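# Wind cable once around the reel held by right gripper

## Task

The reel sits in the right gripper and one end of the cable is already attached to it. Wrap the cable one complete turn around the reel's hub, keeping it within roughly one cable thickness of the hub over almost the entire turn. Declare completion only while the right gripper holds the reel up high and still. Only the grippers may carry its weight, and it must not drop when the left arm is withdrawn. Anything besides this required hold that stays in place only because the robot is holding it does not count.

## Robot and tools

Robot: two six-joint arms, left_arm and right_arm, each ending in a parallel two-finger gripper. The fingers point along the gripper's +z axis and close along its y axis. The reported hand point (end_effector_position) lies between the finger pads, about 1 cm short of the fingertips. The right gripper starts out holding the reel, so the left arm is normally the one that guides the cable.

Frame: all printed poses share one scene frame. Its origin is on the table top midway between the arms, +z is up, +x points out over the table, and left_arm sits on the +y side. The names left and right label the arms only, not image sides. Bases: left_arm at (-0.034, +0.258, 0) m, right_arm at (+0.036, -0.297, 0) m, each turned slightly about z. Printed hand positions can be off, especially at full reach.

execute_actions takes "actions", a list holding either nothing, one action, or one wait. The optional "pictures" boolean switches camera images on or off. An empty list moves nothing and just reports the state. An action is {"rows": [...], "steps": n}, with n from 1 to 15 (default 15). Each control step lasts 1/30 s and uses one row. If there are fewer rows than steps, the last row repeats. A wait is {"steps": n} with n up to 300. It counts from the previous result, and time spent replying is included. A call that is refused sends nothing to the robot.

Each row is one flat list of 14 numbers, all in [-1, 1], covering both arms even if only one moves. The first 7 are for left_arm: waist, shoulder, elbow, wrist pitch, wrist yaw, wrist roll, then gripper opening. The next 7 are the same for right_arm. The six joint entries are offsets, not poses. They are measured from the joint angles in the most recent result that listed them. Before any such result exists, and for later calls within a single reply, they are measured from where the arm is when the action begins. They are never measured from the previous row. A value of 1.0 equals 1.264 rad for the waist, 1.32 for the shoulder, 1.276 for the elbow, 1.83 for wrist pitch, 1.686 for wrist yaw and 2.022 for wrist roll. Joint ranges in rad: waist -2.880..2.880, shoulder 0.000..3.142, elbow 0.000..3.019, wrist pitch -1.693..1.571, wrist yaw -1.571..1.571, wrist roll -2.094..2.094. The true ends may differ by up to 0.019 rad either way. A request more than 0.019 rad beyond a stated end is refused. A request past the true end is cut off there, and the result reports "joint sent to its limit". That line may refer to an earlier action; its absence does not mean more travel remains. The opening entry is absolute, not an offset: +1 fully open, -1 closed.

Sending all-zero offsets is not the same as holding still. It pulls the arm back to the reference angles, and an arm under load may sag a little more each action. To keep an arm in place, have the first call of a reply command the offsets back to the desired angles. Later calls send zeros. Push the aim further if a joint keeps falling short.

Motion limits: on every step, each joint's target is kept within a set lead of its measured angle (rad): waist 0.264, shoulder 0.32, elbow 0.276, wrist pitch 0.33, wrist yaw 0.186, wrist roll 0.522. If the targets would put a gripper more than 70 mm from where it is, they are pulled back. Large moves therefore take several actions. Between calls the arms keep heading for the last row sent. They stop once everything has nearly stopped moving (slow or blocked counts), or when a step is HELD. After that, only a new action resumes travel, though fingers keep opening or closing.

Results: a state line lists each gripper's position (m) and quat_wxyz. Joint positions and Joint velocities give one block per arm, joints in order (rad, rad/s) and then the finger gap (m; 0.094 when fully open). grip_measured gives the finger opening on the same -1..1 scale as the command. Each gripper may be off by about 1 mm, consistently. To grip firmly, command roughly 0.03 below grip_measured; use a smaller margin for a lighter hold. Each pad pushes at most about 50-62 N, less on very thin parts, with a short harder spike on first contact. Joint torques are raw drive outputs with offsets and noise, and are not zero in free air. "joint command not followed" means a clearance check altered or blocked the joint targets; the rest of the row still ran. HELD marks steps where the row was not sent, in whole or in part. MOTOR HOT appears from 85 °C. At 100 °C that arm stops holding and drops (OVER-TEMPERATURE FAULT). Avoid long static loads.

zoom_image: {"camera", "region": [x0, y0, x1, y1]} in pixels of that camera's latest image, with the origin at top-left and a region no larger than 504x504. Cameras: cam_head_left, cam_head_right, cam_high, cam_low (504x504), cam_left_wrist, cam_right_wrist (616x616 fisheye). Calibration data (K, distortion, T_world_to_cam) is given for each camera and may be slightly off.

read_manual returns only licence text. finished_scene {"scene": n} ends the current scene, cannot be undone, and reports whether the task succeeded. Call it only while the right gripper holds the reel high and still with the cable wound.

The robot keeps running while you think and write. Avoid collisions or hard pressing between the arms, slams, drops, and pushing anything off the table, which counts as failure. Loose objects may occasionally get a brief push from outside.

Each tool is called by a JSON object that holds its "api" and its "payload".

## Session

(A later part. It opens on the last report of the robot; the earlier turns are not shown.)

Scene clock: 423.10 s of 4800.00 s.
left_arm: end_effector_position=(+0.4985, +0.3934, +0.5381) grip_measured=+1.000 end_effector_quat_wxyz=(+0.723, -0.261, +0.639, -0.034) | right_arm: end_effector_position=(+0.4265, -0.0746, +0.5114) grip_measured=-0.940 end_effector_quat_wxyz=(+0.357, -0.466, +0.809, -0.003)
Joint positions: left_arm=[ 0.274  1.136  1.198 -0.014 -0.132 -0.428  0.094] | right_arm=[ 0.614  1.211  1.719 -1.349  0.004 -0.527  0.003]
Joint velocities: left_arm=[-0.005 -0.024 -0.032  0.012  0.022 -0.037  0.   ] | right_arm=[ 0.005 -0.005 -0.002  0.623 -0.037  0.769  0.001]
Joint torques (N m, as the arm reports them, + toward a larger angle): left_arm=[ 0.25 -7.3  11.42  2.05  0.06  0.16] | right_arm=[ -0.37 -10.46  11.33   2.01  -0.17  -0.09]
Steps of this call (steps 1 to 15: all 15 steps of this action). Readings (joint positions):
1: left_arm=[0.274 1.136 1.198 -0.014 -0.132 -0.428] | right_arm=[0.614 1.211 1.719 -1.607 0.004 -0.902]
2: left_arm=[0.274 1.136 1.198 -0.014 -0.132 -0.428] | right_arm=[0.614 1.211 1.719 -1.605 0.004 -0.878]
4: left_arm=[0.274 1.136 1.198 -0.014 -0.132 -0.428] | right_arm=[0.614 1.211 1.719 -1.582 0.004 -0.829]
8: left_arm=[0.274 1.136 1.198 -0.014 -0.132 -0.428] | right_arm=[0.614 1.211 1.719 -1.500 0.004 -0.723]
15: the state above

{"api": "execute_actions", "payload": {"actions": [{"rows": [[0,0,0,0,0,0,1, 0,0,0.005,0.0465,0,0.077,-1],[0,0,0,0,0,0,1, 0,0,0.005,0.058,0,0.091,-1],[0,0,0,0,0,0,1, 0,0,0.005,0.0695,0,0.105,-1],[0,0,0,0,0,0,1, 0,0,0.005,0.081,0,0.119,-1],[0,0,0,0,0,0,1, 0,0,0.005,0.0925,0,0.133,-1],[0,0,0,0,0,0,1, 0,0,0.005,0.104,0,0.147,-1],[0,0,0,0,0,0,1, 0,0,0.005,0.1155,0,0.161,-1],[0,0,0,0,0,0,1, 0,0,0.005,0.127,0,0.175,-1],[0,0,0,0,0,0,1, 0,0,0.005,0.1385,0,0.189,-1],[0,0,0,0,0,0,1, 0,0,0.005,0.15,0,0.203,-1],[0,0,0,0,0,0,1, 0,0,0.005,0.1615,0,0.215,-1],[0,0,0,0,0,0,1, 0,0,0.005,0.173,0,0.225,-1],[0,0,0,0,0,0,1, 0,0,0.005,0.1845,0,0.233,-1],[0,0,0,0,0,0,1, 0,0,0.005,0.196,0,0.238,-1],[0,0,0,0,0,0,1, 0,0,0.005,0.2075,0,0.241,-1]], "steps": 15}], "pictures": false}}

{"api": "execute_actions", "payload": {"actions": [{"rows": [[0,0,0,0,0,0,1, 0,0,0.005,0.04,0,0.012,-1],[0,0,0,0,0,0,1, 0,0,0.005,0.052,0,0.012,-1],[0,0,0,0,0,0,1, 0,0,0.005,0.064,0,0.012,-1],[0,0,0,0,0,0,1, 0,0,0.005,0.076,0,0.012,-1],[0,0,0,0,0,0,1, 0,0,0.005,0.088,0,0.012,-1],[0,0,0,0,0,0,1, 0,0,0.005,0.1,0,0.012,-1],[0,0,0,0,0,0,1, 0,0,0.005,0.112,0,0.012,-1],[0,0,0,0,0,0,1, 0,0,0.005,0.124,0,0.012,-1],[0,0,0,0,0,0,1, 0,0,0.005,0.136,0,0.012,-1],[0,0,0,0,0,0,1, 0,0,0.005,0.148,0,0.012,-1],[0,0,0,0,0,0,1, 0,0,0.005,0.16,0,0.012,-1],[0,0,0,0,0,0,1, 0,0,0.005,0.172,0,0.012,-1],[0,0,0,0,0,0,1, 0,0,0.005,0.184,0,0.012,-1],[0,0,0,0,0,0,1, 0,0,0.005,0.196,0,0.012,-1],[0,0,0,0,0,0,1, 0,0,0.005,0.208,0,0.012,-1]], "steps": 15}], "pictures": false}}

{"api": "execute_actions", "payload": {"actions": [{"rows": [[0,0,0,0,0,0,1, 0,0,0.005,0.04,0,0,-1],[0,0,0,0,0,0,1, 0,0,0.005,0.052,0,0,-1],[0,0,0,0,0,0,1, 0,0,0.005,0.064,0,0,-1],[0,0,0,0,0,0,1, 0,0,0.005,0.076,0,0,-1],[0,0,0,0,0,0,1, 0,0,0.005,0.088,0,0,-1],[0,0,0,0,0,0,1, 0,0,0.005,0.1,0,0,-1],[0,0,0,0,0,0,1, 0,0,0.005,0.112,0,0,-1],[0,0,0,0,0,0,1, 0,0,0.005,0.124,0,0,-1],[0,0,0,0,0,0,1, 0,0,0.005,0.136,0,0,-1],[0,0,0,0,0,0,1, 0,0,0.005,0.148,0,0,-1],[0,0,0,0,0,0,1, 0,0,0.005,0.16,0,0,-1],[0,0,0,0,0,0,1, 0,0,0.005,0.172,0,0,-1],[0,0,0,0,0,0,1, 0,0,0.005,0.184,0,0,-1],[0,0,0,0,0,0,1, 0,0,0.005,0.196,0,0,-1],[0,0,0,0,0,0,1, 0,0,0.005,0.208,0,0,-1]], "steps": 15}], "pictures": false}}

{"api": "execute_actions", "payload": {"actions": [{"rows": [[0,0,0,0,0,0,1, 0,0,0.005,0.04,0,0,-1],[0,0,0,0,0,0,1, 0,0,0.005,0.052,0,0,-1],[0,0,0,0,0,0,1, 0,0,0.005,0.064,0,0,-1],[0,0,0,0,0,0,1, 0,0,0.005,0.076,0,0,-1],[0,0,0,0,0,0,1, 0,0,0.005,0.088,0,0,-1],[0,0,0,0,0,0,1, 0,0,0.005,0.1,0,0,-1],[0,0,0,0,0,0,1, 0,0,0.005,0.112,0,0,-1],[0,0,0,0,0,0,1, 0,0,0.005,0.124,0,0,-1],[0,0,0,0,0,0,1, 0,0,0.005,0.136,0,0,-1],[0,0,0,0,0,0,1, 0,0,0.005,0.148,0,0,-1],[0,0,0,0,0,0,1, 0,0,0.005,0.16,0,0,-1],[0,0,0,0,0,0,1, 0,0,0.005,0.172,0,0,-1],[0,0,0,0,0,0,1, 0,0,0.005,0.184,0,0,-1],[0,0,0,0,0,0,1, 0,0,0.005,0.196,0,0,-1],[0,0,0,0,0,0,1, 0,0,0.005,0.208,0,0,-1]], "steps": 15}], "pictures": true}}

{"api": "execute_actions", "payload": {"actions": [{"rows": [[0,0,0,0,0,0,1, 0,0,0.005,0.04,0,0,-1],[0,0,0,0,0,0,1, 0,0,0.005,0.052,0,0,-1],[0,0,0,0,0,0,1, 0,0,0.005,0.064,0,0,-1],[0,0,0,0,0,0,1, 0,0,0.005,0.076,0,0,-1],[0,0,0,0,0,0,1, 0,0,0.005,0.088,0,0,-1],[0,0,0,0,0,0,1, 0,0,0.005,0.1,0,0,-1],[0,0,0,0,0,0,1, 0,0,0.005,0.112,0,0,-1],[0,0,0,0,0,0,1, 0,0,0.005,0.124,0,0,-1],[0,0,0,0,0,0,1, 0,0,0.005,0.136,0,0,-1],[0,0,0,0,0,0,1, 0,0,0.005,0.148,0,0,-1],[0,0,0,0,0,0,1, 0,0,0.005,0.16,0,0,-1],[0,0,0,0,0,0,1, 0,0,0.005,0.172,0,0,-1],[0,0,0,0,0,0,1, 0,0,0.005,0.184,0,0,-1],[0,0,0,0,0,0,1, 0,0,0.005,0.196,0,0,-1],[0,0,0,0,0,0,1, 0,0,0.005,0.208,0,0,-1]], "steps": 15}], "pictures": false}}

{"api": "execute_actions", "payload": {"actions": [{"rows": [[0,0,0,0,0,0,1, 0,0,0.005,0.04,0,0,-1],[0,0,0,0,0,0,1, 0,0,0.005,0.052,0,0,-1],[0,0,0,0,0,0,1, 0,0,0.005,0.064,0,0,-1],[0,0,0,0,0,0,1, 0,0,0.005,0.076,0,0,-1],[0,0,0,0,0,0,1, 0,0,0.005,0.088,0,0,-1],[0,0,0,0,0,0,1, 0,0,0.005,0.1,0,-0.005,-1],[0,0,0,0,0,0,1, 0,0,0.005,0.112,0,-0.015,-1],[0,0,0,0,0,0,1, 0,0,0.005,0.124,0,-0.027,-1],[0,0,0,0,0,0,1, 0,0,0.005,0.136,0,-0.04,-1],[0,0,0,0,0,0,1, 0,0,0.005,0.146,0,-0.054,-1],[0,0,0,0,0,0,1, 0,0,0.005,0.154,0,-0.068,-1],[0,0,0,0,0,0,1, 0,0,0.005,0.162,0,-0.082,-1],[0,0,0,0,0,0,1, 0,0,0.005,0.17,0,-0.096,-1],[0,0,0,0,0,0,1, 0,0,0.005,0.178,0,-0.11,-1],[0,0,0,0,0,0,1, 0,0,0.005,0.186,0,-0.124,-1]], "steps": 15}], "pictures": true}}

Scene clock: 467.43 s of 4800.00 s.
left_arm: end_effector_position=(+0.4985, +0.3934, +0.5381) grip_measured=+1.000 end_effector_quat_wxyz=(+0.723, -0.261, +0.639, -0.034) | right_arm: end_effector_position=(+0.4682, -0.0507, +0.5691) grip_measured=-0.940 end_effector_quat_wxyz=(+0.486, -0.273, +0.825, +0.096)
Joint positions: left_arm=[ 0.274  1.136  1.198 -0.014 -0.132 -0.428  0.094] | right_arm=[ 0.614  1.211  1.718 -1.041  0.004 -0.122  0.003]
Joint velocities: left_arm=[-0.015 -0.005 -0.027 -0.007 -0.066  0.11   0.   ] | right_arm=[-0.015 -0.005  0.017  0.603 -0.051  0.491 -0.001]
Joint torques (N m, as the arm reports them, + toward a larger angle): left_arm=[ 0.05 -7.2  11.42  2.05  0.06  0.16] | right_arm=[ -0.17 -10.29  11.87   2.77  -0.15   0.03]
Steps of this call (steps 1 to 30: the robot went on to your last target; steps 31 to 260: nothing new was sent; then 35.17 s passed at rest; steps 261 to 275: all 15 steps of this action). Readings (joint positions):
261: left_arm=[0.274 1.136 1.198 -0.014 -0.132 -0.428] | right_arm=[0.614 1.211 1.719 -1.305 0.004 -0.405]
262: left_arm=[0.274 1.136 1.198 -0.014 -0.132 -0.428] | right_arm=[0.614 1.211 1.719 -1.297 0.004 -0.396]
264: left_arm=[0.274 1.136 1.198 -0.014 -0.132 -0.428] | right_arm=[0.614 1.211 1.718 -1.267 0.004 -0.366]
268: left_arm=[0.274 1.136 1.198 -0.014 -0.132 -0.428] | right_arm=[0.614 1.211 1.718 -1.186 0.004 -0.281]
275: the state above

Scene clock: 467.93 s of 4800.00 s.
left_arm: end_effector_position=(+0.4985, +0.3934, +0.5381) grip_measured=+1.000 end_effector_quat_wxyz=(+0.723, -0.261, +0.639, -0.034) | right_arm: end_effector_position=(+0.4925, -0.0368, +0.6372) grip_measured=-0.940 end_effector_quat_wxyz=(+0.608, -0.241, +0.746, +0.125)
Joint positions: left_arm=[ 0.274  1.136  1.198 -0.014 -0.132 -0.428  0.094] | right_arm=[ 0.614  1.211  1.716 -0.737  0.004 -0.109  0.003]
Joint velocities: left_arm=[ 0.005 -0.005 -0.017 -0.012 -0.007  0.11   0.   ] | right_arm=[ 0.005 -0.005  0.007  0.632 -0.066 -0.007 -0.001]
Joint torques (N m, as the arm reports them, + toward a larger angle): left_arm=[ 0.23 -7.22 11.43  2.04  0.07  0.16] | right_arm=[-0.4  -9.75 11.85  3.13 -0.15  0.15]
Steps of this call (steps 1 to 15: all 15 steps of this action). Readings (joint positions):
1: left_arm=[0.274 1.136 1.198 -0.014 -0.132 -0.428] | right_arm=[0.614 1.211 1.718 -1.023 0.004 -0.116]
2: left_arm=[0.274 1.136 1.198 -0.014 -0.132 -0.428] | right_arm=[0.614 1.211 1.718 -1.008 0.004 -0.115]
4: left_arm=[0.274 1.136 1.198 -0.014 -0.132 -0.428] | right_arm=[0.614 1.211 1.717 -0.973 0.004 -0.112]
8: left_arm=[0.274 1.136 1.198 -0.014 -0.132 -0.428] | right_arm=[0.614 1.211 1.716 -0.890 0.004 -0.111]
15: the state above

Scene clock: 468.43 s of 4800.00 s.
left_arm: end_effector_position=(+0.4985, +0.3934, +0.5381) grip_measured=+1.000 end_effector_quat_wxyz=(+0.723, -0.261, +0.639, -0.034) | right_arm: end_effector_position=(+0.4983, -0.0335, +0.7092) grip_measured=-0.940 end_effector_quat_wxyz=(+0.715, -0.210, +0.650, +0.147)
Joint positions: left_arm=[ 0.274  1.136  1.198 -0.014 -0.132 -0.428  0.094] | right_arm=[ 0.614  1.211  1.713 -0.435  0.004 -0.109  0.003]
Joint velocities: left_arm=[ 0.005  0.005  0.002  0.017 -0.066  0.007  0.   ] | right_arm=[-0.005  0.005 -0.002  0.642  0.051  0.007 -0.001]
Joint torques (N m, as the arm reports them, + toward a larger angle): left_arm=[ 0.2  -7.16 11.43  2.06  0.06  0.16] | right_arm=[ -0.51 -10.12  12.11   3.18  -0.17  -0.02]
Steps of this call (steps 1 to 15: all 15 steps of this action). Readings (joint positions):
1: left_arm=[0.274 1.136 1.198 -0.014 -0.132 -0.428] | right_arm=[0.614 1.211 1.716 -0.720 0.004 -0.109]
2: left_arm=[0.274 1.136 1.198 -0.014 -0.132 -0.428] | right_arm=[0.614 1.211 1.716 -0.705 0.004 -0.109]
4: left_arm=[0.274 1.136 1.198 -0.014 -0.132 -0.428] | right_arm=[0.614 1.211 1.715 -0.671 0.004 -0.109]
8: left_arm=[0.274 1.136 1.198 -0.014 -0.132 -0.428] | right_arm=[0.614 1.211 1.713 -0.589 0.004 -0.109]
15: the state above

Scene clock: 468.93 s of 4800.00 s.
left_arm: end_effector_position=(+0.4985, +0.3934, +0.5381) grip_measured=+1.000 end_effector_quat_wxyz=(+0.723, -0.261, +0.639, -0.034) | right_arm: end_effector_position=(+0.4853, -0.0409, +0.7794) grip_measured=-0.940 end_effector_quat_wxyz=(+0.807, -0.174, +0.539, +0.167)
Joint positions: left_arm=[ 0.274  1.136  1.198 -0.014 -0.132 -0.428  0.094] | right_arm=[ 0.614  1.211  1.709 -0.133  0.004 -0.109  0.003]
Joint velocities: left_arm=[-0.005  0.015 -0.007  0.007 -0.037 -0.007  0.   ] | right_arm=[-0.015 -0.015 -0.012  0.652 -0.022 -0.037 -0.001]
Joint torques (N m, as the arm reports them, + toward a larger angle): left_arm=[ 0.17 -7.2  11.41  2.09  0.06  0.16] | right_arm=[ -1.09 -10.05  11.83   2.72  -0.14  -0.01]
Steps of this call (steps 1 to 15: all 15 steps of this action). Readings (joint positions):
1: left_arm=[0.274 1.136 1.198 -0.014 -0.132 -0.428] | right_arm=[0.614 1.211 1.713 -0.418 0.004 -0.109]
2: left_arm=[0.274 1.136 1.198 -0.014 -0.132 -0.428] | right_arm=[0.614 1.211 1.713 -0.403 0.004 -0.109]
4: left_arm=[0.274 1.136 1.198 -0.014 -0.132 -0.428] | right_arm=[0.614 1.211 1.712 -0.369 0.004 -0.109]
8: left_arm=[0.274 1.136 1.198 -0.014 -0.132 -0.428] | right_arm=[0.614 1.211 1.709 -0.288 0.004 -0.109]
15: the state above
camera_calibration (this result's frames):
cam_left_wrist: T_world_to_cam=[[0.286954, -0.858711, 0.424586, -0.0343808], [-0.389258, -0.509508, -0.767385, 0.813212], [0.875291, 0.0549309, -0.480466, -0.0754795], [0, 0, 0, 1]] pos_world=[0.392482, 0.388961, 0.602379]
cam_right_wrist: T_world_to_cam=[[0.455612, -0.884141, 0.103502, -0.33786], [-0.184463, -0.207518, -0.960682, 0.838821], [0.870857, 0.418606, -0.257639, -0.0832292], [0, 0, 0, 1]] pos_world=[0.381145, -0.0898044, 0.819366]

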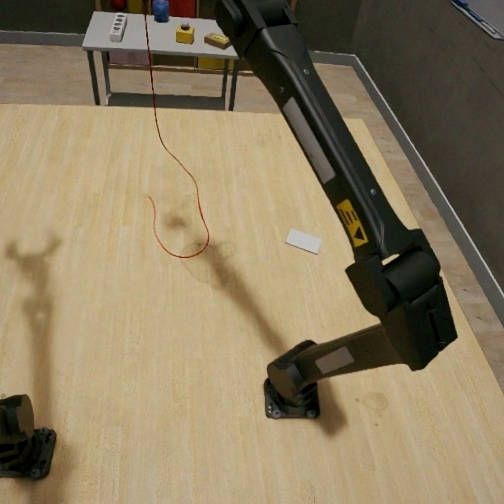

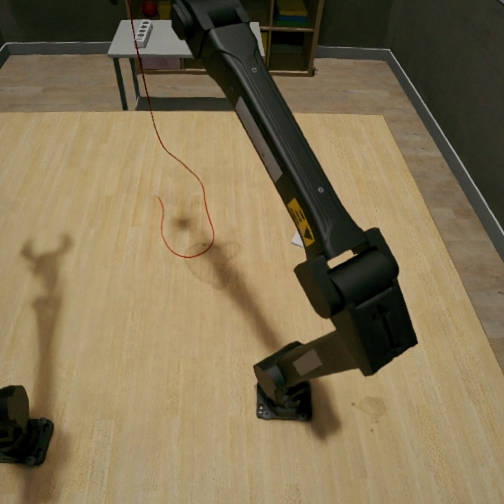

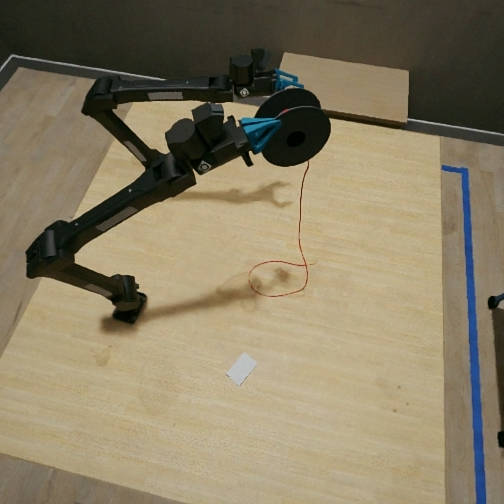

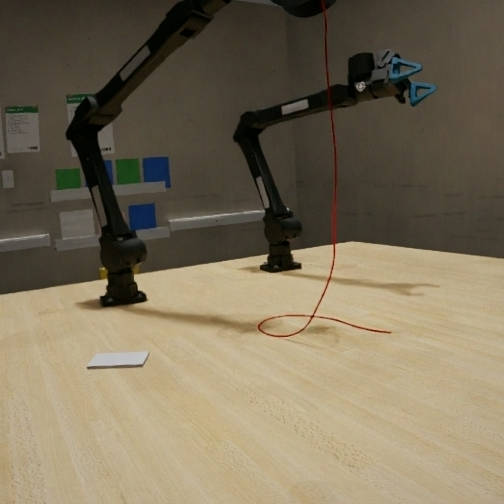

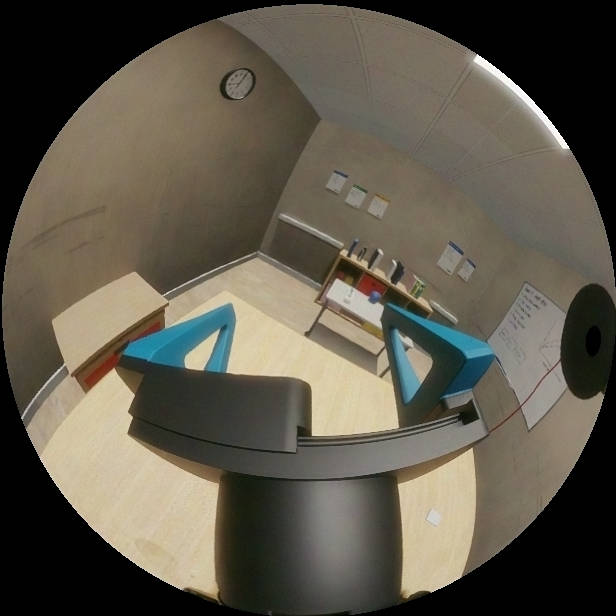

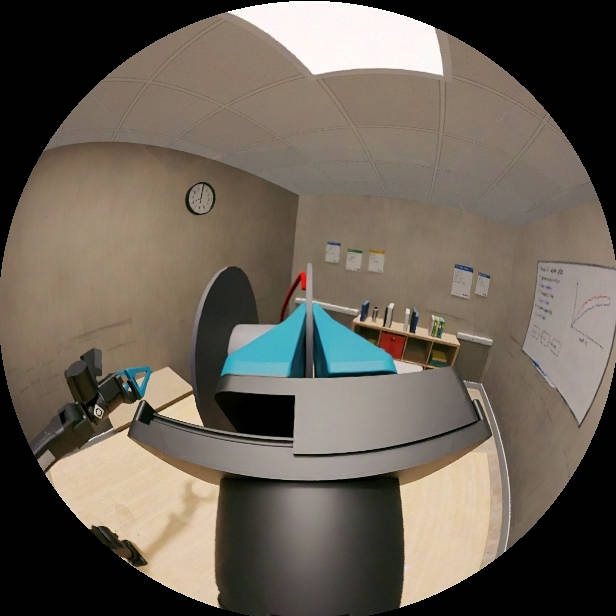

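Scene clock: 469.43 s of 4800.00 s.
left_arm: end_effector_position=(+0.4985, +0.3934, +0.5381) grip_measured=+1.000 end_effector_quat_wxyz=(+0.723, -0.261, +0.639, -0.034) | right_arm: end_effector_position=(+0.4544, -0.0586, +0.8421) grip_measured=-0.940 end_effector_quat_wxyz=(+0.881, -0.133, +0.416, +0.182)
Joint positions: left_arm=[ 0.274  1.136  1.198 -0.014 -0.132 -0.428  0.094] | right_arm=[ 0.614  1.211  1.705  0.172  0.004 -0.109  0.003]
Joint velocities: left_arm=[ 0.005 -0.005 -0.002  0.002  0.037  0.081  0.   ] | right_arm=[-0.015  0.015 -0.012  0.647 -0.051 -0.007 -0.   ]
Joint torques (N m, as the arm reports them, + toward a larger angle): left_arm=[ 0.13 -7.15 11.42  2.04  0.06  0.16] | right_arm=[-1.16 -9.62 11.87  2.05 -0.17 -0.06]
Steps of this call (steps 1 to 15: all 15 steps of this action). Readings (joint positions):
1: left_arm=[0.274 1.136 1.198 -0.014 -0.132 -0.428] | right_arm=[0.614 1.211 1.709 -0.115 0.004 -0.109]
2: left_arm=[0.274 1.136 1.198 -0.014 -0.132 -0.428] | right_arm=[0.614 1.211 1.709 -0.100 0.004 -0.109]
4: left_arm=[0.274 1.136 1.198 -0.014 -0.132 -0.428] | right_arm=[0.614 1.211 1.709 -0.066 0.004 -0.109]
8: left_arm=[0.274 1.136 1.198 -0.014 -0.132 -0.428] | right_arm=[0.614 1.211 1.705 0.016 0.004 -0.109]
15: the state above

Scene clock: 469.93 s of 4800.00 s.
left_arm: end_effector_position=(+0.4985, +0.3934, +0.5381) grip_measured=+1.000 end_effector_quat_wxyz=(+0.723, -0.261, +0.639, -0.034) | right_arm: end_effector_position=(+0.4118, -0.0830, +0.8886) grip_measured=-0.940 end_effector_quat_wxyz=(+0.943, -0.114, +0.285, +0.126)
Joint positions: left_arm=[ 0.274  1.136  1.198 -0.014 -0.132 -0.428  0.094] | right_arm=[ 0.614  1.211  1.702  0.456  0.004 -0.254  0.003]
Joint velocities: left_arm=[-0.005  0.005 -0.017 -0.002  0.037 -0.007  0.   ] | right_arm=[ 0.005 -0.005 -0.007  0.422 -0.051 -0.681  0.   ]
Joint torques (N m, as the arm reports them, + toward a larger angle): left_arm=[ 0.19 -7.13 11.39  2.06  0.06  0.16] | right_arm=[-0.5  -8.09 10.82  1.36 -0.11 -0.01]
Steps of this call (steps 1 to 15: all 15 steps of this action). Readings (joint positions):
1: left_arm=[0.274 1.136 1.198 -0.014 -0.132 -0.428] | right_arm=[0.614 1.211 1.705 0.190 0.004 -0.109]
2: left_arm=[0.274 1.136 1.198 -0.014 -0.132 -0.428] | right_arm=[0.614 1.211 1.705 0.206 0.004 -0.109]
4: left_arm=[0.274 1.136 1.198 -0.014 -0.132 -0.428] | right_arm=[0.614 1.211 1.704 0.242 0.004 -0.109]
8: left_arm=[0.274 1.136 1.198 -0.014 -0.132 -0.428] | right_arm=[0.614 1.211 1.702 0.325 0.004 -0.123]
15: the state above
camera_calibration (this result's frames):
cam_left_wrist: T_world_to_cam=[[0.286954, -0.858711, 0.424586, -0.0343808], [-0.389258, -0.509508, -0.767385, 0.813212], [0.875291, 0.0549309, -0.480466, -0.0754795], [0, 0, 0, 1]] pos_world=[0.392482, 0.388961, 0.602379]
cam_right_wrist: T_world_to_cam=[[0.299657, -0.942922, 0.145275, -0.330642], [0.352463, -0.0320854, -0.935275, 0.69239], [0.886553, 0.331465, 0.322731, -0.502954], [0, 0, 0, 1]] pos_world=[0.300932, -0.122842, 0.857928]

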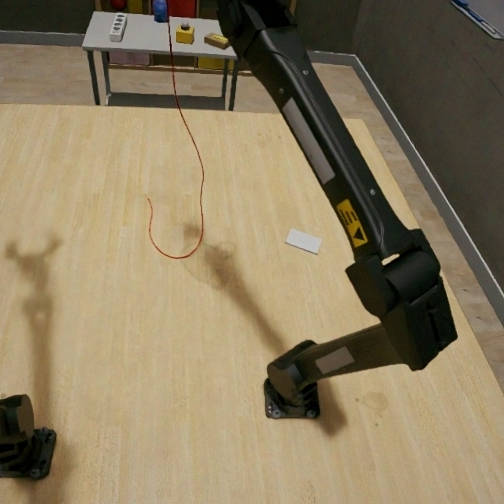

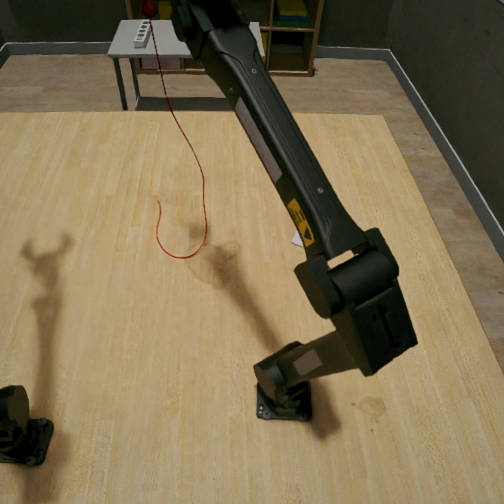

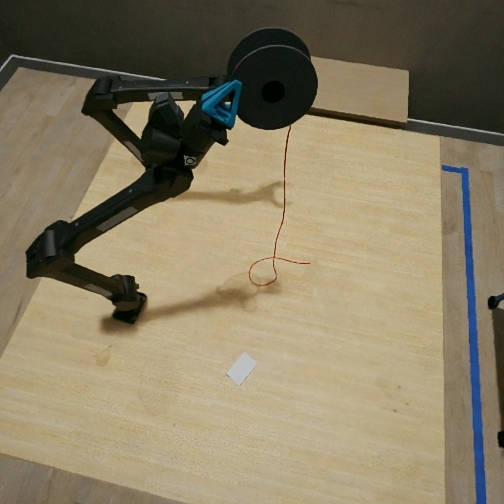

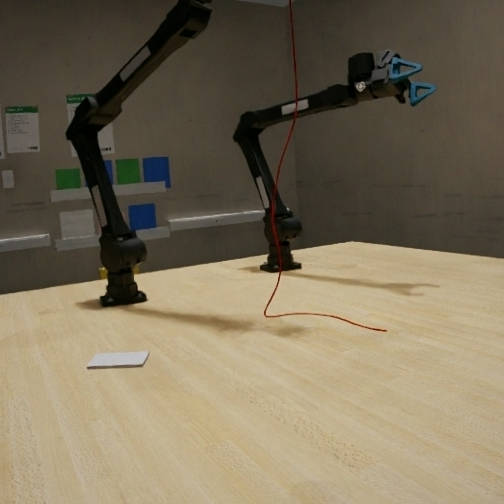

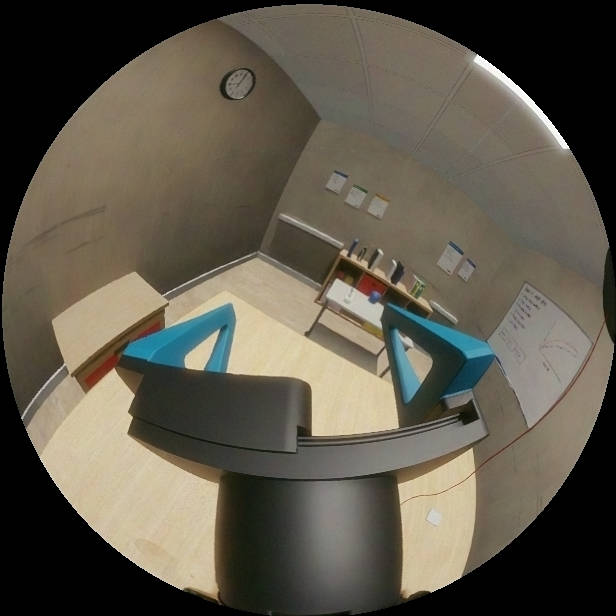

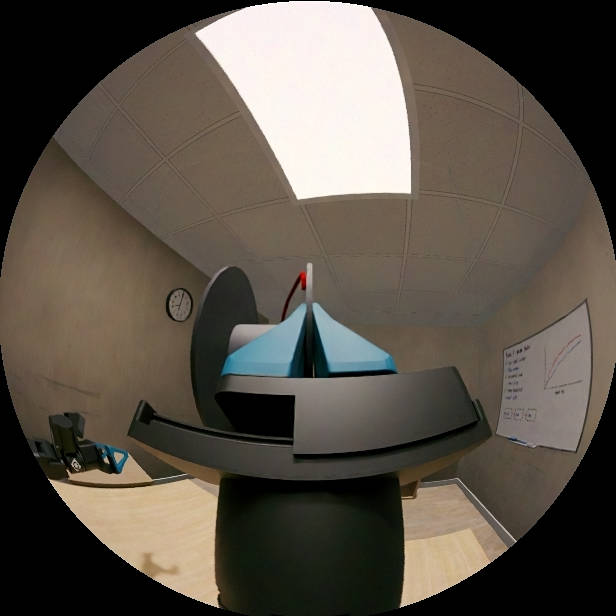

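{"api": "execute_actions", "payload": {"actions": [{"rows": [[0,0,0,0,0,0,1, 0,0,0.014,0.0415,0,-0.0655,-1],[0,0,0,0,0,0,1, 0,0,0.014,0.053,0,-0.079,-1],[0,0,0,0,0,0,1, 0,0,0.014,0.0645,0,-0.0925,-1],[0,0,0,0,0,0,1, 0,0,0.014,0.076,0,-0.106,-1],[0,0,0,0,0,0,1, 0,0,0.014,0.0875,0,-0.1195,-1],[0,0,0,0,0,0,1, 0,0,0.014,0.099,0,-0.133,-1],[0,0,0,0,0,0,1, 0,0,0.014,0.1105,0,-0.1465,-1],[0,0,0,0,0,0,1, 0,0,0.014,0.122,0,-0.16,-1],[0,0,0,0,0,0,1, 0,0,0.014,0.1335,0,-0.1735,-1],[0,0,0,0,0,0,1, 0,0,0.014,0.145,0,-0.187,-1],[0,0,0,0,0,0,1, 0,0,0.014,0.1565,0,-0.2005,-1],[0,0,0,0,0,0,1, 0,0,0.014,0.168,0,-0.214,-1],[0,0,0,0,0,0,1, 0,0,0.014,0.1795,0,-0.2275,-1],[0,0,0,0,0,0,1, 0,0,0.014,0.191,0,-0.241,-1],[0,0,0,0,0,0,1, 0,0,0.014,0.2025,0,-0.2545,-1]], "steps": 15}], "pictures": false}}

{"api": "execute_actions", "payload": {"actions": [{"rows": [[0,0,0,0,0,0,1, 0,0,0.008,0.04,0,-0.06,-1],[0,0,0,0,0,0,1, 0,0,0.008,0.043,0,-0.0742,-1],[0,0,0,0,0,0,1, 0,0,0.008,0.046,0,-0.0884,-1],[0,0,0,0,0,0,1, 0,0,0.008,0.049,0,-0.1026,-1],[0,0,0,0,0,0,1, 0,0,0.008,0.052,0,-0.1168,-1],[0,0,0,0,0,0,1, 0,0,0.008,0.054,0,-0.131,-1],[0,0,0,0,0,0,1, 0,0,0.008,0.056,0,-0.1452,-1],[0,0,0,0,0,0,1, 0,0,0.008,0.057,0,-0.1594,-1],[0,0,0,0,0,0,1, 0,0,0.008,0.057,0,-0.1736,-1],[0,0,0,0,0,0,1, 0,0,0.008,0.057,0,-0.1878,-1],[0,0,0,0,0,0,1, 0,0,0.008,0.057,0,-0.202,-1],[0,0,0,0,0,0,1, 0,0,0.008,0.057,0,-0.2162,-1],[0,0,0,0,0,0,1, 0,0,0.008,0.057,0,-0.2304,-1],[0,0,0,0,0,0,1, 0,0,0.008,0.057,0,-0.2446,-1],[0,0,0,0,0,0,1, 0,0,0.008,0.057,0,-0.2588,-1]], "steps": 15}], "pictures": false}}

{"api": "execute_actions", "payload": {"actions": [{"rows": [[0,0,0,0,0,0,1, 0,0,0.008,0.003,0,-0.06,-1],[0,0,0,0,0,0,1, 0,0,0.008,0.003,0,-0.0742,-1],[0,0,0,0,0,0,1, 0,0,0.008,0.003,0,-0.0884,-1],[0,0,0,0,0,0,1, 0,0,0.008,0.003,0,-0.1026,-1],[0,0,0,0,0,0,1, 0,0,0.008,0.003,0,-0.1168,-1],[0,0,0,0,0,0,1, 0,0,0.008,0.003,0,-0.131,-1],[0,0,0,0,0,0,1, 0,0,0.008,0.003,0,-0.1452,-1],[0,0,0,0,0,0,1, 0,0,0.008,0.003,0,-0.1594,-1],[0,0,0,0,0,0,1, 0,0,0.008,0.003,0,-0.1736,-1],[0,0,0,0,0,0,1, 0,0,0.008,0.003,0,-0.1878,-1],[0,0,0,0,0,0,1, 0,0,0.008,0.003,0,-0.202,-1],[0,0,0,0,0,0,1, 0,0,0.008,0.003,0,-0.2162,-1],[0,0,0,0,0,0,1, 0,0,0.008,0.003,0,-0.2304,-1],[0,0,0,0,0,0,1, 0,0,0.008,0.003,0,-0.2446,-1],[0,0,0,0,0,0,1, 0,0,0.008,0.003,0,-0.2588,-1]], "steps": 15}], "pictures": true}}

{"api": "execute_actions", "payload": {"actions": [{"rows": [[0,0,0,0,0,0,1, 0,0,0.008,0,0,-0.06,-1],[0,0,0,0,0,0,1, 0,0,0.008,-0.003,0,-0.0742,-1],[0,0,0,0,0,0,1, 0,0,0.008,-0.008,0,-0.0884,-1],[0,0,0,0,0,0,1, 0,0,0.008,-0.015,0,-0.1026,-1],[0,0,0,0,0,0,1, 0,0,0.008,-0.023,0,-0.1168,-1],[0,0,0,0,0,0,1, 0,0,0.008,-0.031,0,-0.131,-1],[0,0,0,0,0,0,1, 0,0,0.008,-0.04,0,-0.1452,-1],[0,0,0,0,0,0,1, 0,0,0.008,-0.049,0,-0.1594,-1],[0,0,0,0,0,0,1, 0,0,0.008,-0.058,0,-0.1736,-1],[0,0,0,0,0,0,1, 0,0,0.008,-0.067,0,-0.1878,-1],[0,0,0,0,0,0,1, 0,0,0.008,-0.076,0,-0.202,-1],[0,0,0,0,0,0,1, 0,0,0.008,-0.085,0,-0.2162,-1],[0,0,0,0,0,0,1, 0,0,0.008,-0.094,0,-0.2304,-1],[0,0,0,0,0,0,1, 0,0,0.008,-0.103,0,-0.2446,-1],[0,0,0,0,0,0,1, 0,0,0.008,-0.112,0,-0.2588,-1]], "steps": 15}], "pictures": false}}

{"api": "execute_actions", "payload": {"actions": [{"rows": [[0,0,0,0,0,0,1, 0,0,0.008,-0.03,0,-0.06,-1],[0,0,0,0,0,0,1, 0,0,0.008,-0.038,0,-0.07,-1],[0,0,0,0,0,0,1, 0,0,0.008,-0.046,0,-0.079,-1],[0,0,0,0,0,0,1, 0,0,0.008,-0.054,0,-0.087,-1],[0,0,0,0,0,0,1, 0,0,0.008,-0.062,0,-0.094,-1],[0,0,0,0,0,0,1, 0,0,0.008,-0.07,0,-0.1,-1],[0,0,0,0,0,0,1, 0,0,0.008,-0.078,0,-0.104,-1],[0,0,0,0,0,0,1, 0,0,0.008,-0.086,0,-0.106,-1],[0,0,0,0,0,0,1, 0,0,0.008,-0.094,0,-0.106,-1],[0,0,0,0,0,0,1, 0,0,0.008,-0.101,0,-0.106,-1],[0,0,0,0,0,0,1, 0,0,0.008,-0.107,0,-0.106,-1],[0,0,0,0,0,0,1, 0,0,0.008,-0.112,0,-0.106,-1],[0,0,0,0,0,0,1, 0,0,0.008,-0.116,0,-0.106,-1],[0,0,0,0,0,0,1, 0,0,0.008,-0.119,0,-0.106,-1],[0,0,0,0,0,0,1, 0,0,0.008,-0.12,0,-0.106,-1]], "steps": 15}], "pictures": true}}

Scene clock: 504.43 s of 4800.00 s.
left_arm: end_effector_position=(+0.4985, +0.3934, +0.5381) grip_measured=+1.000 end_effector_quat_wxyz=(+0.723, -0.261, +0.639, -0.034) | right_arm: end_effector_position=(+0.3540, -0.1161, +0.9226) grip_measured=-0.940 end_effector_quat_wxyz=(+0.985, -0.085, +0.133, -0.065)
Joint positions: left_arm=[ 0.274  1.136  1.198 -0.014 -0.132 -0.428  0.094] | right_arm=[ 0.614  1.211  1.702  0.763  0.004 -0.65   0.003]
Joint velocities: left_arm=[-0.005  0.005  0.007  0.007  0.037 -0.081  0.   ] | right_arm=[-0.015 -0.015 -0.002  0.618 -0.037 -0.74   0.001]
Joint torques (N m, as the arm reports them, + toward a larger angle): left_arm=[ 0.21 -7.27 11.42  2.06  0.07  0.16] | right_arm=[-0.11 -8.18 11.27  0.5  -0.1  -0.04]
Steps of this call (steps 1 to 30: the robot went on to your last target; steps 31 to 420: nothing new was sent; then 20.00 s passed at rest; steps 421 to 435: all 15 steps of this action). Readings (joint positions):
421: left_arm=[0.274 1.136 1.198 -0.014 -0.132 -0.428] | right_arm=[0.614 1.211 1.702 0.489 0.004 -0.358]
422: left_arm=[0.274 1.136 1.198 -0.014 -0.132 -0.428] | right_arm=[0.614 1.211 1.702 0.498 0.004 -0.366]
424: left_arm=[0.274 1.136 1.198 -0.014 -0.132 -0.428] | right_arm=[0.614 1.211 1.702 0.528 0.004 -0.394]
428: left_arm=[0.274 1.136 1.198 -0.014 -0.132 -0.428] | right_arm=[0.614 1.211 1.702 0.613 0.004 -0.475]
435: the state above

Scene clock: 504.93 s of 4800.00 s.
left_arm: end_effector_position=(+0.4985, +0.3934, +0.5381) grip_measured=+1.000 end_effector_quat_wxyz=(+0.723, -0.261, +0.639, -0.034) | right_arm: end_effector_position=(+0.3366, -0.1260, +0.9283) grip_measured=-0.940 end_effector_quat_wxyz=(+0.959, -0.080, +0.084, -0.258)
Joint positions: left_arm=[ 0.274  1.136  1.198 -0.014 -0.132 -0.428  0.094] | right_arm=[ 0.614  1.211  1.702  0.847  0.004 -1.046  0.003]
Joint velocities: left_arm=[ 0.005  0.005 -0.002 -0.012 -0.051  0.081  0.   ] | right_arm=[-0.015  0.005 -0.007 -0.002 -0.022 -0.842  0.   ]
Joint torques (N m, as the arm reports them, + toward a larger angle): left_arm=[ 0.09 -7.23 11.42  2.05  0.06  0.17] | right_arm=[-0.12 -7.57 10.11  0.5  -0.09 -0.16]
Steps of this call (steps 1 to 15: all 15 steps of this action). Readings (joint positions):
1: left_arm=[0.274 1.136 1.198 -0.014 -0.132 -0.428] | right_arm=[0.614 1.211 1.702 0.782 0.004 -0.673]
2: left_arm=[0.274 1.136 1.198 -0.014 -0.132 -0.428] | right_arm=[0.614 1.211 1.702 0.798 0.004 -0.696]
4: left_arm=[0.274 1.136 1.198 -0.014 -0.132 -0.428] | right_arm=[0.614 1.211 1.702 0.820 0.004 -0.745]
8: left_arm=[0.274 1.136 1.198 -0.014 -0.132 -0.428] | right_arm=[0.614 1.211 1.702 0.840 0.004 -0.850]
15: the state above

Scene clock: 505.43 s of 4800.00 s.
left_arm: end_effector_position=(+0.4985, +0.3934, +0.5381) grip_measured=+1.000 end_effector_quat_wxyz=(+0.723, -0.261, +0.639, -0.034) | right_arm: end_effector_position=(+0.3367, -0.1261, +0.9283) grip_measured=-0.939 end_effector_quat_wxyz=(+0.890, -0.095, +0.067, -0.441)
Joint positions: left_arm=[ 0.274  1.136  1.198 -0.014 -0.132 -0.428  0.094] | right_arm=[ 0.614  1.211  1.702  0.847  0.005 -1.44   0.003]
Joint velocities: left_arm=[ 0.005 -0.005 -0.027  0.002  0.007  0.051  0.   ] | right_arm=[-0.005 -0.015  0.022  0.007 -0.051 -0.799  0.   ]
Joint torques (N m, as the arm reports them, + toward a larger angle): left_arm=[ 0.19 -7.27 11.44  2.06  0.06  0.16] | right_arm=[-0.7  -8.3  10.29  0.16 -0.12 -0.1 ]
Steps of this call (steps 1 to 15: all 15 steps of this action). Readings (joint positions):
1: left_arm=[0.274 1.136 1.198 -0.014 -0.132 -0.428] | right_arm=[0.614 1.211 1.702 0.847 0.004 -1.069]
2: left_arm=[0.274 1.136 1.198 -0.014 -0.132 -0.428] | right_arm=[0.614 1.211 1.702 0.847 0.004 -1.091]
4: left_arm=[0.274 1.136 1.198 -0.014 -0.132 -0.428] | right_arm=[0.614 1.211 1.702 0.847 0.005 -1.139]
8: left_arm=[0.274 1.136 1.198 -0.014 -0.132 -0.428] | right_arm=[0.614 1.211 1.702 0.847 0.005 -1.245]
15: the state above
camera_calibration (this result's frames):
cam_left_wrist: T_world_to_cam=[[0.286954, -0.858711, 0.424586, -0.0343808], [-0.389258, -0.509508, -0.767385, 0.813212], [0.875291, 0.0549309, -0.480466, -0.0754795], [0, 0, 0, 1]] pos_world=[0.392482, 0.388961, 0.602379]
cam_right_wrist: T_world_to_cam=[[-0.774685, -0.589635, 0.228462, -0.0255283], [0.364468, -0.711589, -0.60067, 0.354211], [0.516747, -0.382063, 0.76616, -0.811918], [0, 0, 0, 1]] pos_world=[0.270681, -0.0732034, 0.840655]

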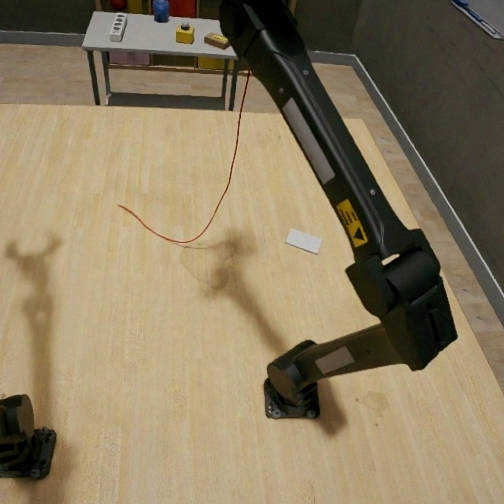

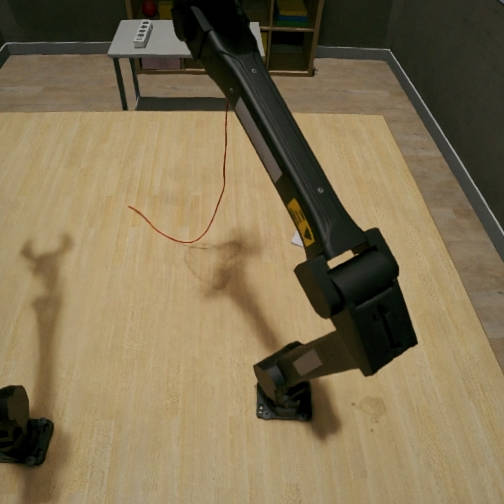

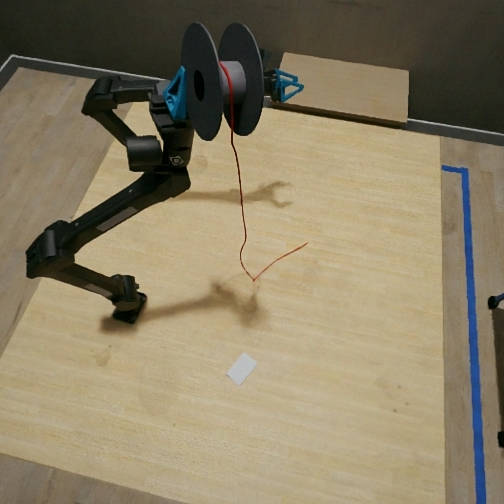

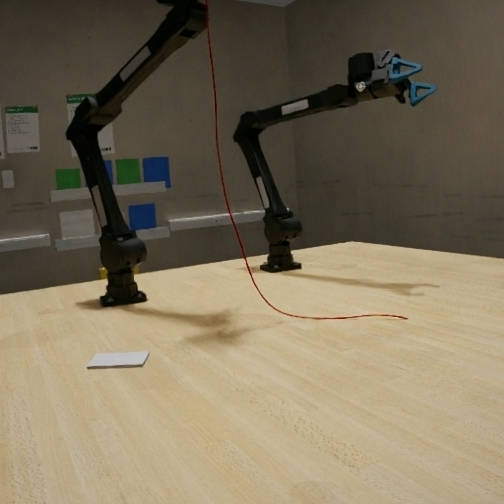

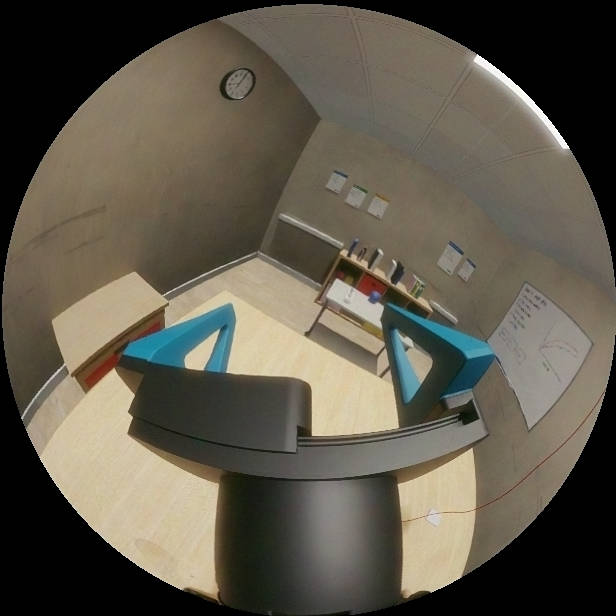

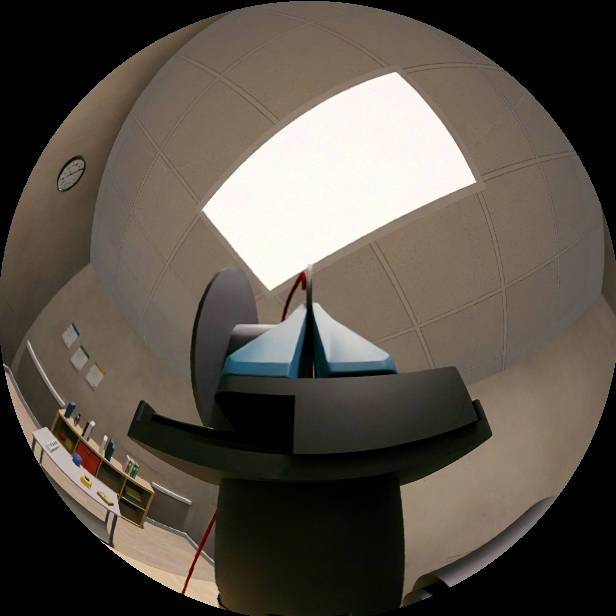

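Scene clock: 505.93 s of 4800.00 s.
left_arm: end_effector_position=(+0.4985, +0.3934, +0.5381) grip_measured=+1.000 end_effector_quat_wxyz=(+0.723, -0.261, +0.639, -0.034) | right_arm: end_effector_position=(+0.3703, -0.1071, +0.9156) grip_measured=-0.939 end_effector_quat_wxyz=(+0.776, -0.181, +0.079, -0.599)
Joint positions: left_arm=[ 0.274  1.136  1.198 -0.014 -0.132 -0.428  0.094] | right_arm=[ 0.614  1.211  1.702  0.682  0.006 -1.833  0.003]
Joint velocities: left_arm=[-0.015  0.024  0.017 -0.027  0.022 -0.139  0.   ] | right_arm=[-0.005  0.005 -0.017 -0.501  0.022 -0.828 -0.   ]
Joint torques (N m, as the arm reports them, + toward a larger angle): left_arm=[ 0.15 -7.21 11.43  2.06  0.06  0.16] | right_arm=[-0.69 -8.28 10.58 -0.01 -0.07 -0.19]
Steps of this call (steps 1 to 15: all 15 steps of this action). Readings (joint positions):
1: left_arm=[0.274 1.136 1.198 -0.014 -0.132 -0.428] | right_arm=[0.614 1.211 1.702 0.847 0.005 -1.463]
2: left_arm=[0.274 1.136 1.198 -0.014 -0.132 -0.428] | right_arm=[0.614 1.211 1.702 0.847 0.005 -1.485]
4: left_arm=[0.274 1.136 1.198 -0.014 -0.132 -0.428] | right_arm=[0.614 1.211 1.702 0.842 0.006 -1.533]
8: left_arm=[0.274 1.136 1.198 -0.014 -0.132 -0.428] | right_arm=[0.614 1.211 1.702 0.796 0.006 -1.639]
15: the state above

Scene clock: 506.43 s of 4800.00 s.
left_arm: end_effector_position=(+0.4985, +0.3934, +0.5381) grip_measured=+1.000 end_effector_quat_wxyz=(+0.723, -0.261, +0.639, -0.034) | right_arm: end_effector_position=(+0.4084, -0.0855, +0.8917) grip_measured=-0.939 end_effector_quat_wxyz=(+0.698, -0.282, +0.091, -0.652)
Joint positions: left_arm=[ 0.274  1.136  1.198 -0.014 -0.132 -0.428  0.094] | right_arm=[ 0.614  1.211  1.702  0.478  0.007 -2.021  0.003]
Joint velocities: left_arm=[-0.005 -0.015 -0.007 -0.002  0.051 -0.037  0.   ] | right_arm=[-0.005  0.015  0.007 -0.183  0.066 -0.066 -0.   ]
Joint torques (N m, as the arm reports them, + toward a larger angle): left_arm=[ 0.21 -7.2  11.41  2.08  0.06  0.16] | right_arm=[-0.77 -8.21 11.23  0.26 -0.12 -0.2 ]
Steps of this call (steps 1 to 15: all 15 steps of this action). Readings (joint positions):
1: left_arm=[0.274 1.136 1.198 -0.014 -0.132 -0.428] | right_arm=[0.614 1.211 1.702 0.666 0.007 -1.855]
2: left_arm=[0.274 1.136 1.198 -0.014 -0.132 -0.428] | right_arm=[0.614 1.211 1.702 0.650 0.007 -1.876]
4: left_arm=[0.274 1.136 1.198 -0.014 -0.132 -0.428] | right_arm=[0.614 1.211 1.702 0.619 0.007 -1.915]
8: left_arm=[0.274 1.136 1.198 -0.014 -0.132 -0.428] | right_arm=[0.614 1.211 1.702 0.560 0.007 -1.980]
15: the state above
camera_calibration (this result's frames):
cam_left_wrist: T_world_to_cam=[[0.286954, -0.858711, 0.424586, -0.0343808], [-0.389258, -0.509508, -0.767385, 0.813212], [0.875291, 0.0549309, -0.480466, -0.0754795], [0, 0, 0, 1]] pos_world=[0.392482, 0.388961, 0.602379]
cam_right_wrist: T_world_to_cam=[[-0.859092, 0.0133044, 0.511649, -0.104122], [-0.186925, -0.938764, -0.289449, 0.263237], [0.476466, -0.344304, 0.808971, -0.823924], [0, 0, 0, 1]] pos_world=[0.352327, -0.0351773, 0.795999]

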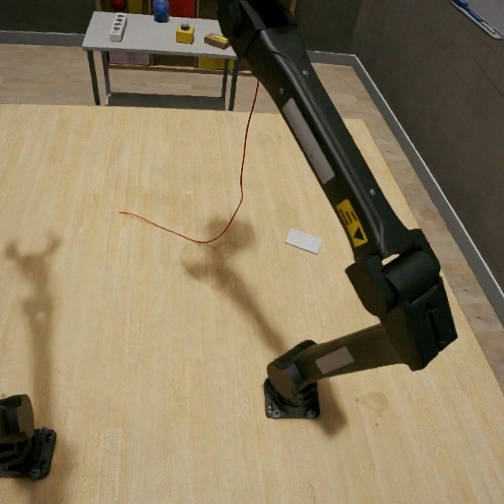

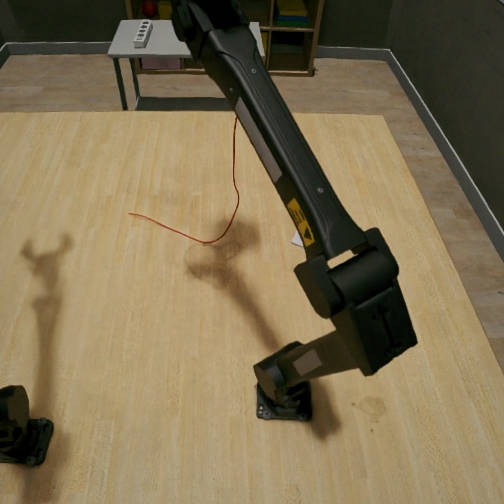

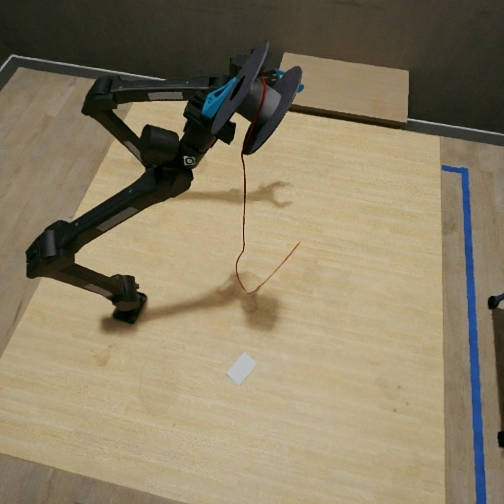

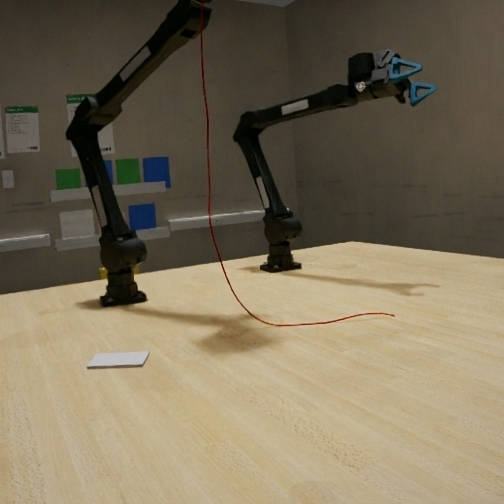

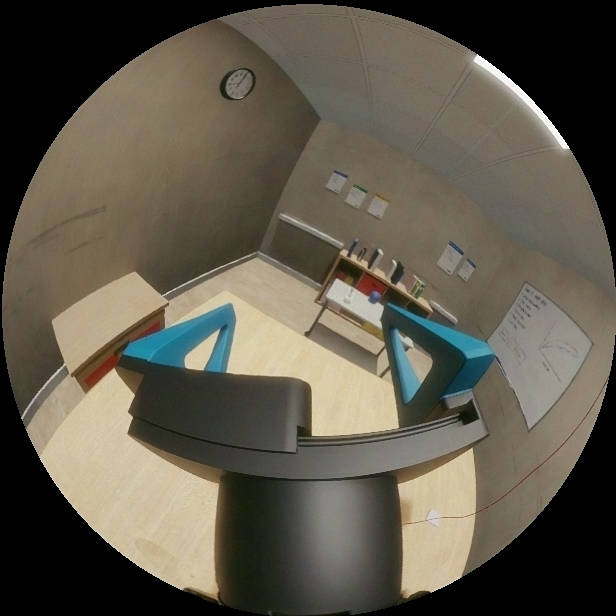

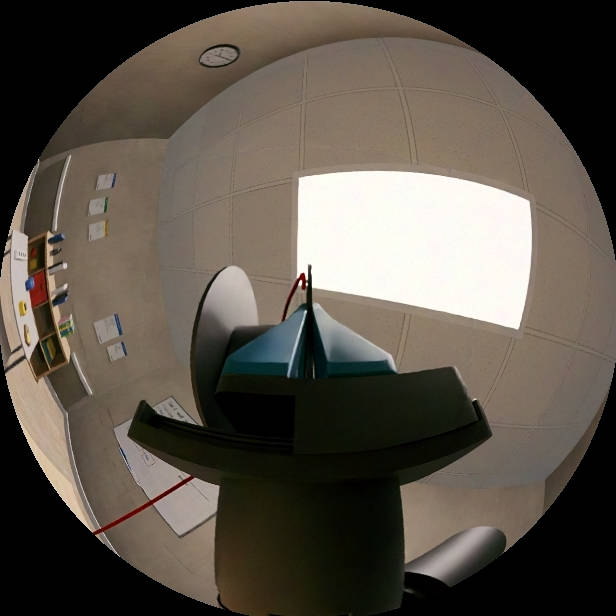

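{"api": "execute_actions", "payload": {"actions": []}}

Scene clock: 528.63 s of 4800.00 s.
left_arm: end_effector_position=(+0.4985, +0.3934, +0.5381) grip_measured=+1.000 end_effector_quat_wxyz=(+0.723, -0.261, +0.639, -0.034) | right_arm: end_effector_position=(+0.4101, -0.0846, +0.8903) grip_measured=-0.939 end_effector_quat_wxyz=(+0.693, -0.287, +0.091, -0.655)
Joint positions: left_arm=[ 0.274  1.136  1.198 -0.014 -0.132 -0.428  0.094] | right_arm=[ 0.614  1.211  1.702  0.469  0.007 -2.032  0.003]
Joint velocities: left_arm=[-0.015  0.015 -0.012  0.007 -0.007 -0.022  0.   ] | right_arm=[-0.005  0.005 -0.002  0.002 -0.066  0.051 -0.   ]
Joint torques (N m, as the arm reports them, + toward a larger angle): left_arm=[ 0.29 -7.28 11.41  2.07  0.07  0.16] | right_arm=[-0.5  -9.04 11.02  0.3  -0.17 -0.19]
Steps of this call (steps 1 to 30: the robot went on to your last target; steps 31 to 270: nothing new was sent; then 13.20 s passed at rest). Readings (joint positions):
1: left_arm=[0.274 1.136 1.198 -0.014 -0.132 -0.428] | right_arm=[0.614 1.211 1.702 0.474 0.007 -2.024]
2: left_arm=[0.274 1.136 1.198 -0.014 -0.132 -0.428] | right_arm=[0.614 1.211 1.702 0.471 0.007 -2.025]
4: left_arm=[0.274 1.136 1.198 -0.014 -0.132 -0.428] | right_arm=[0.614 1.211 1.702 0.469 0.007 -2.028]
8: left_arm=[0.274 1.136 1.198 -0.014 -0.132 -0.428] | right_arm=[0.614 1.211 1.702 0.469 0.007 -2.030]
270: the state above
All arms were judged still, so your last target was given up. Only a new action makes them travel on or press farther. Fingers that are still opening or closing keep moving.
camera_calibration (this result's frames):
cam_left_wrist: T_world_to_cam=[[0.286954, -0.858711, 0.424586, -0.0343808], [-0.389258, -0.509508, -0.767385, 0.813212], [0.875291, 0.0549309, -0.480466, -0.0754795], [0, 0, 0, 1]] pos_world=[0.392482, 0.388961, 0.602379]
cam_right_wrist: T_world_to_cam=[[-0.856231, 0.026367, 0.515919, -0.105885], [-0.196947, -0.939931, -0.278821, 0.258609], [0.477577, -0.340344, 0.809991, -0.824338], [0, 0, 0, 1]] pos_world=[0.353955, -0.0346921, 0.79444]

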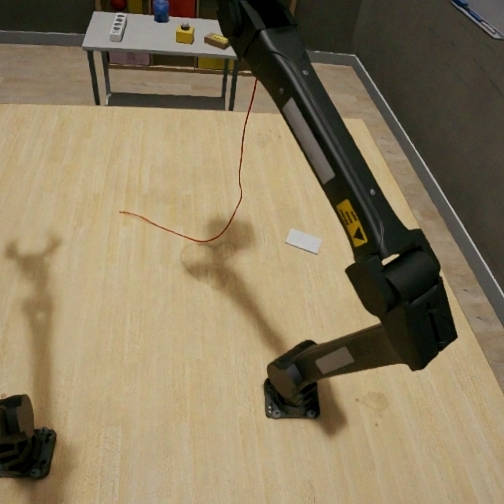

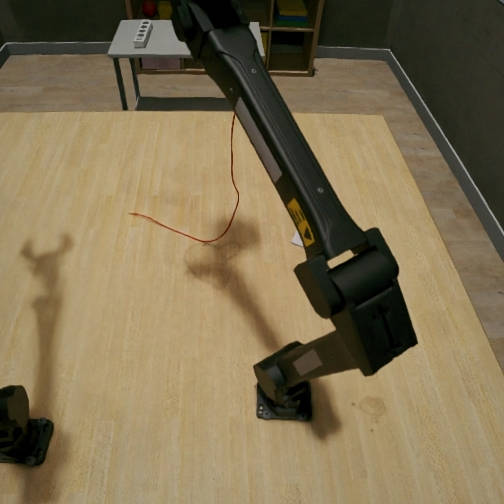

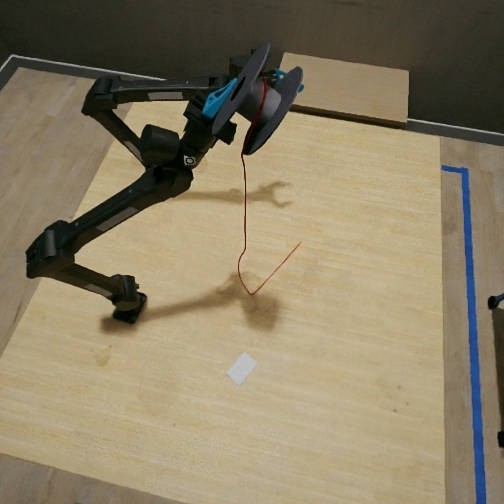

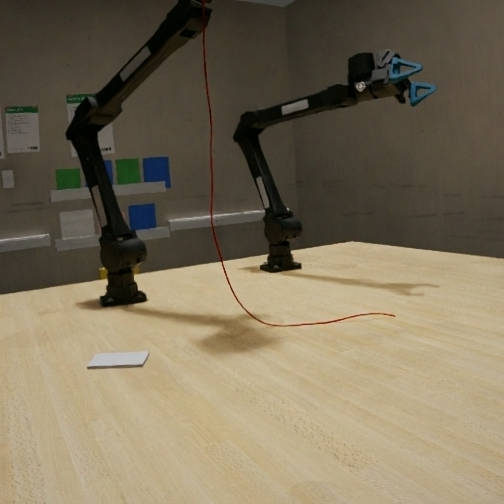

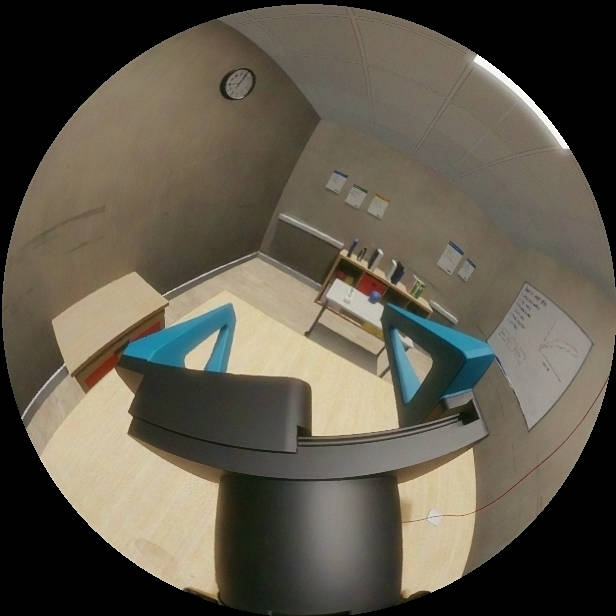

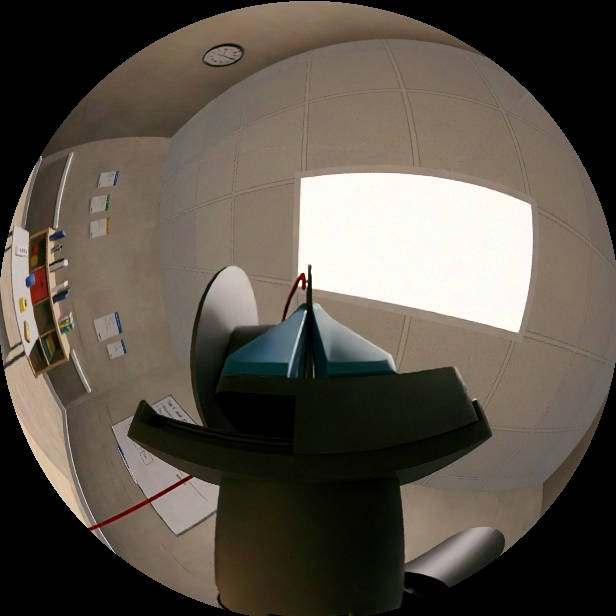

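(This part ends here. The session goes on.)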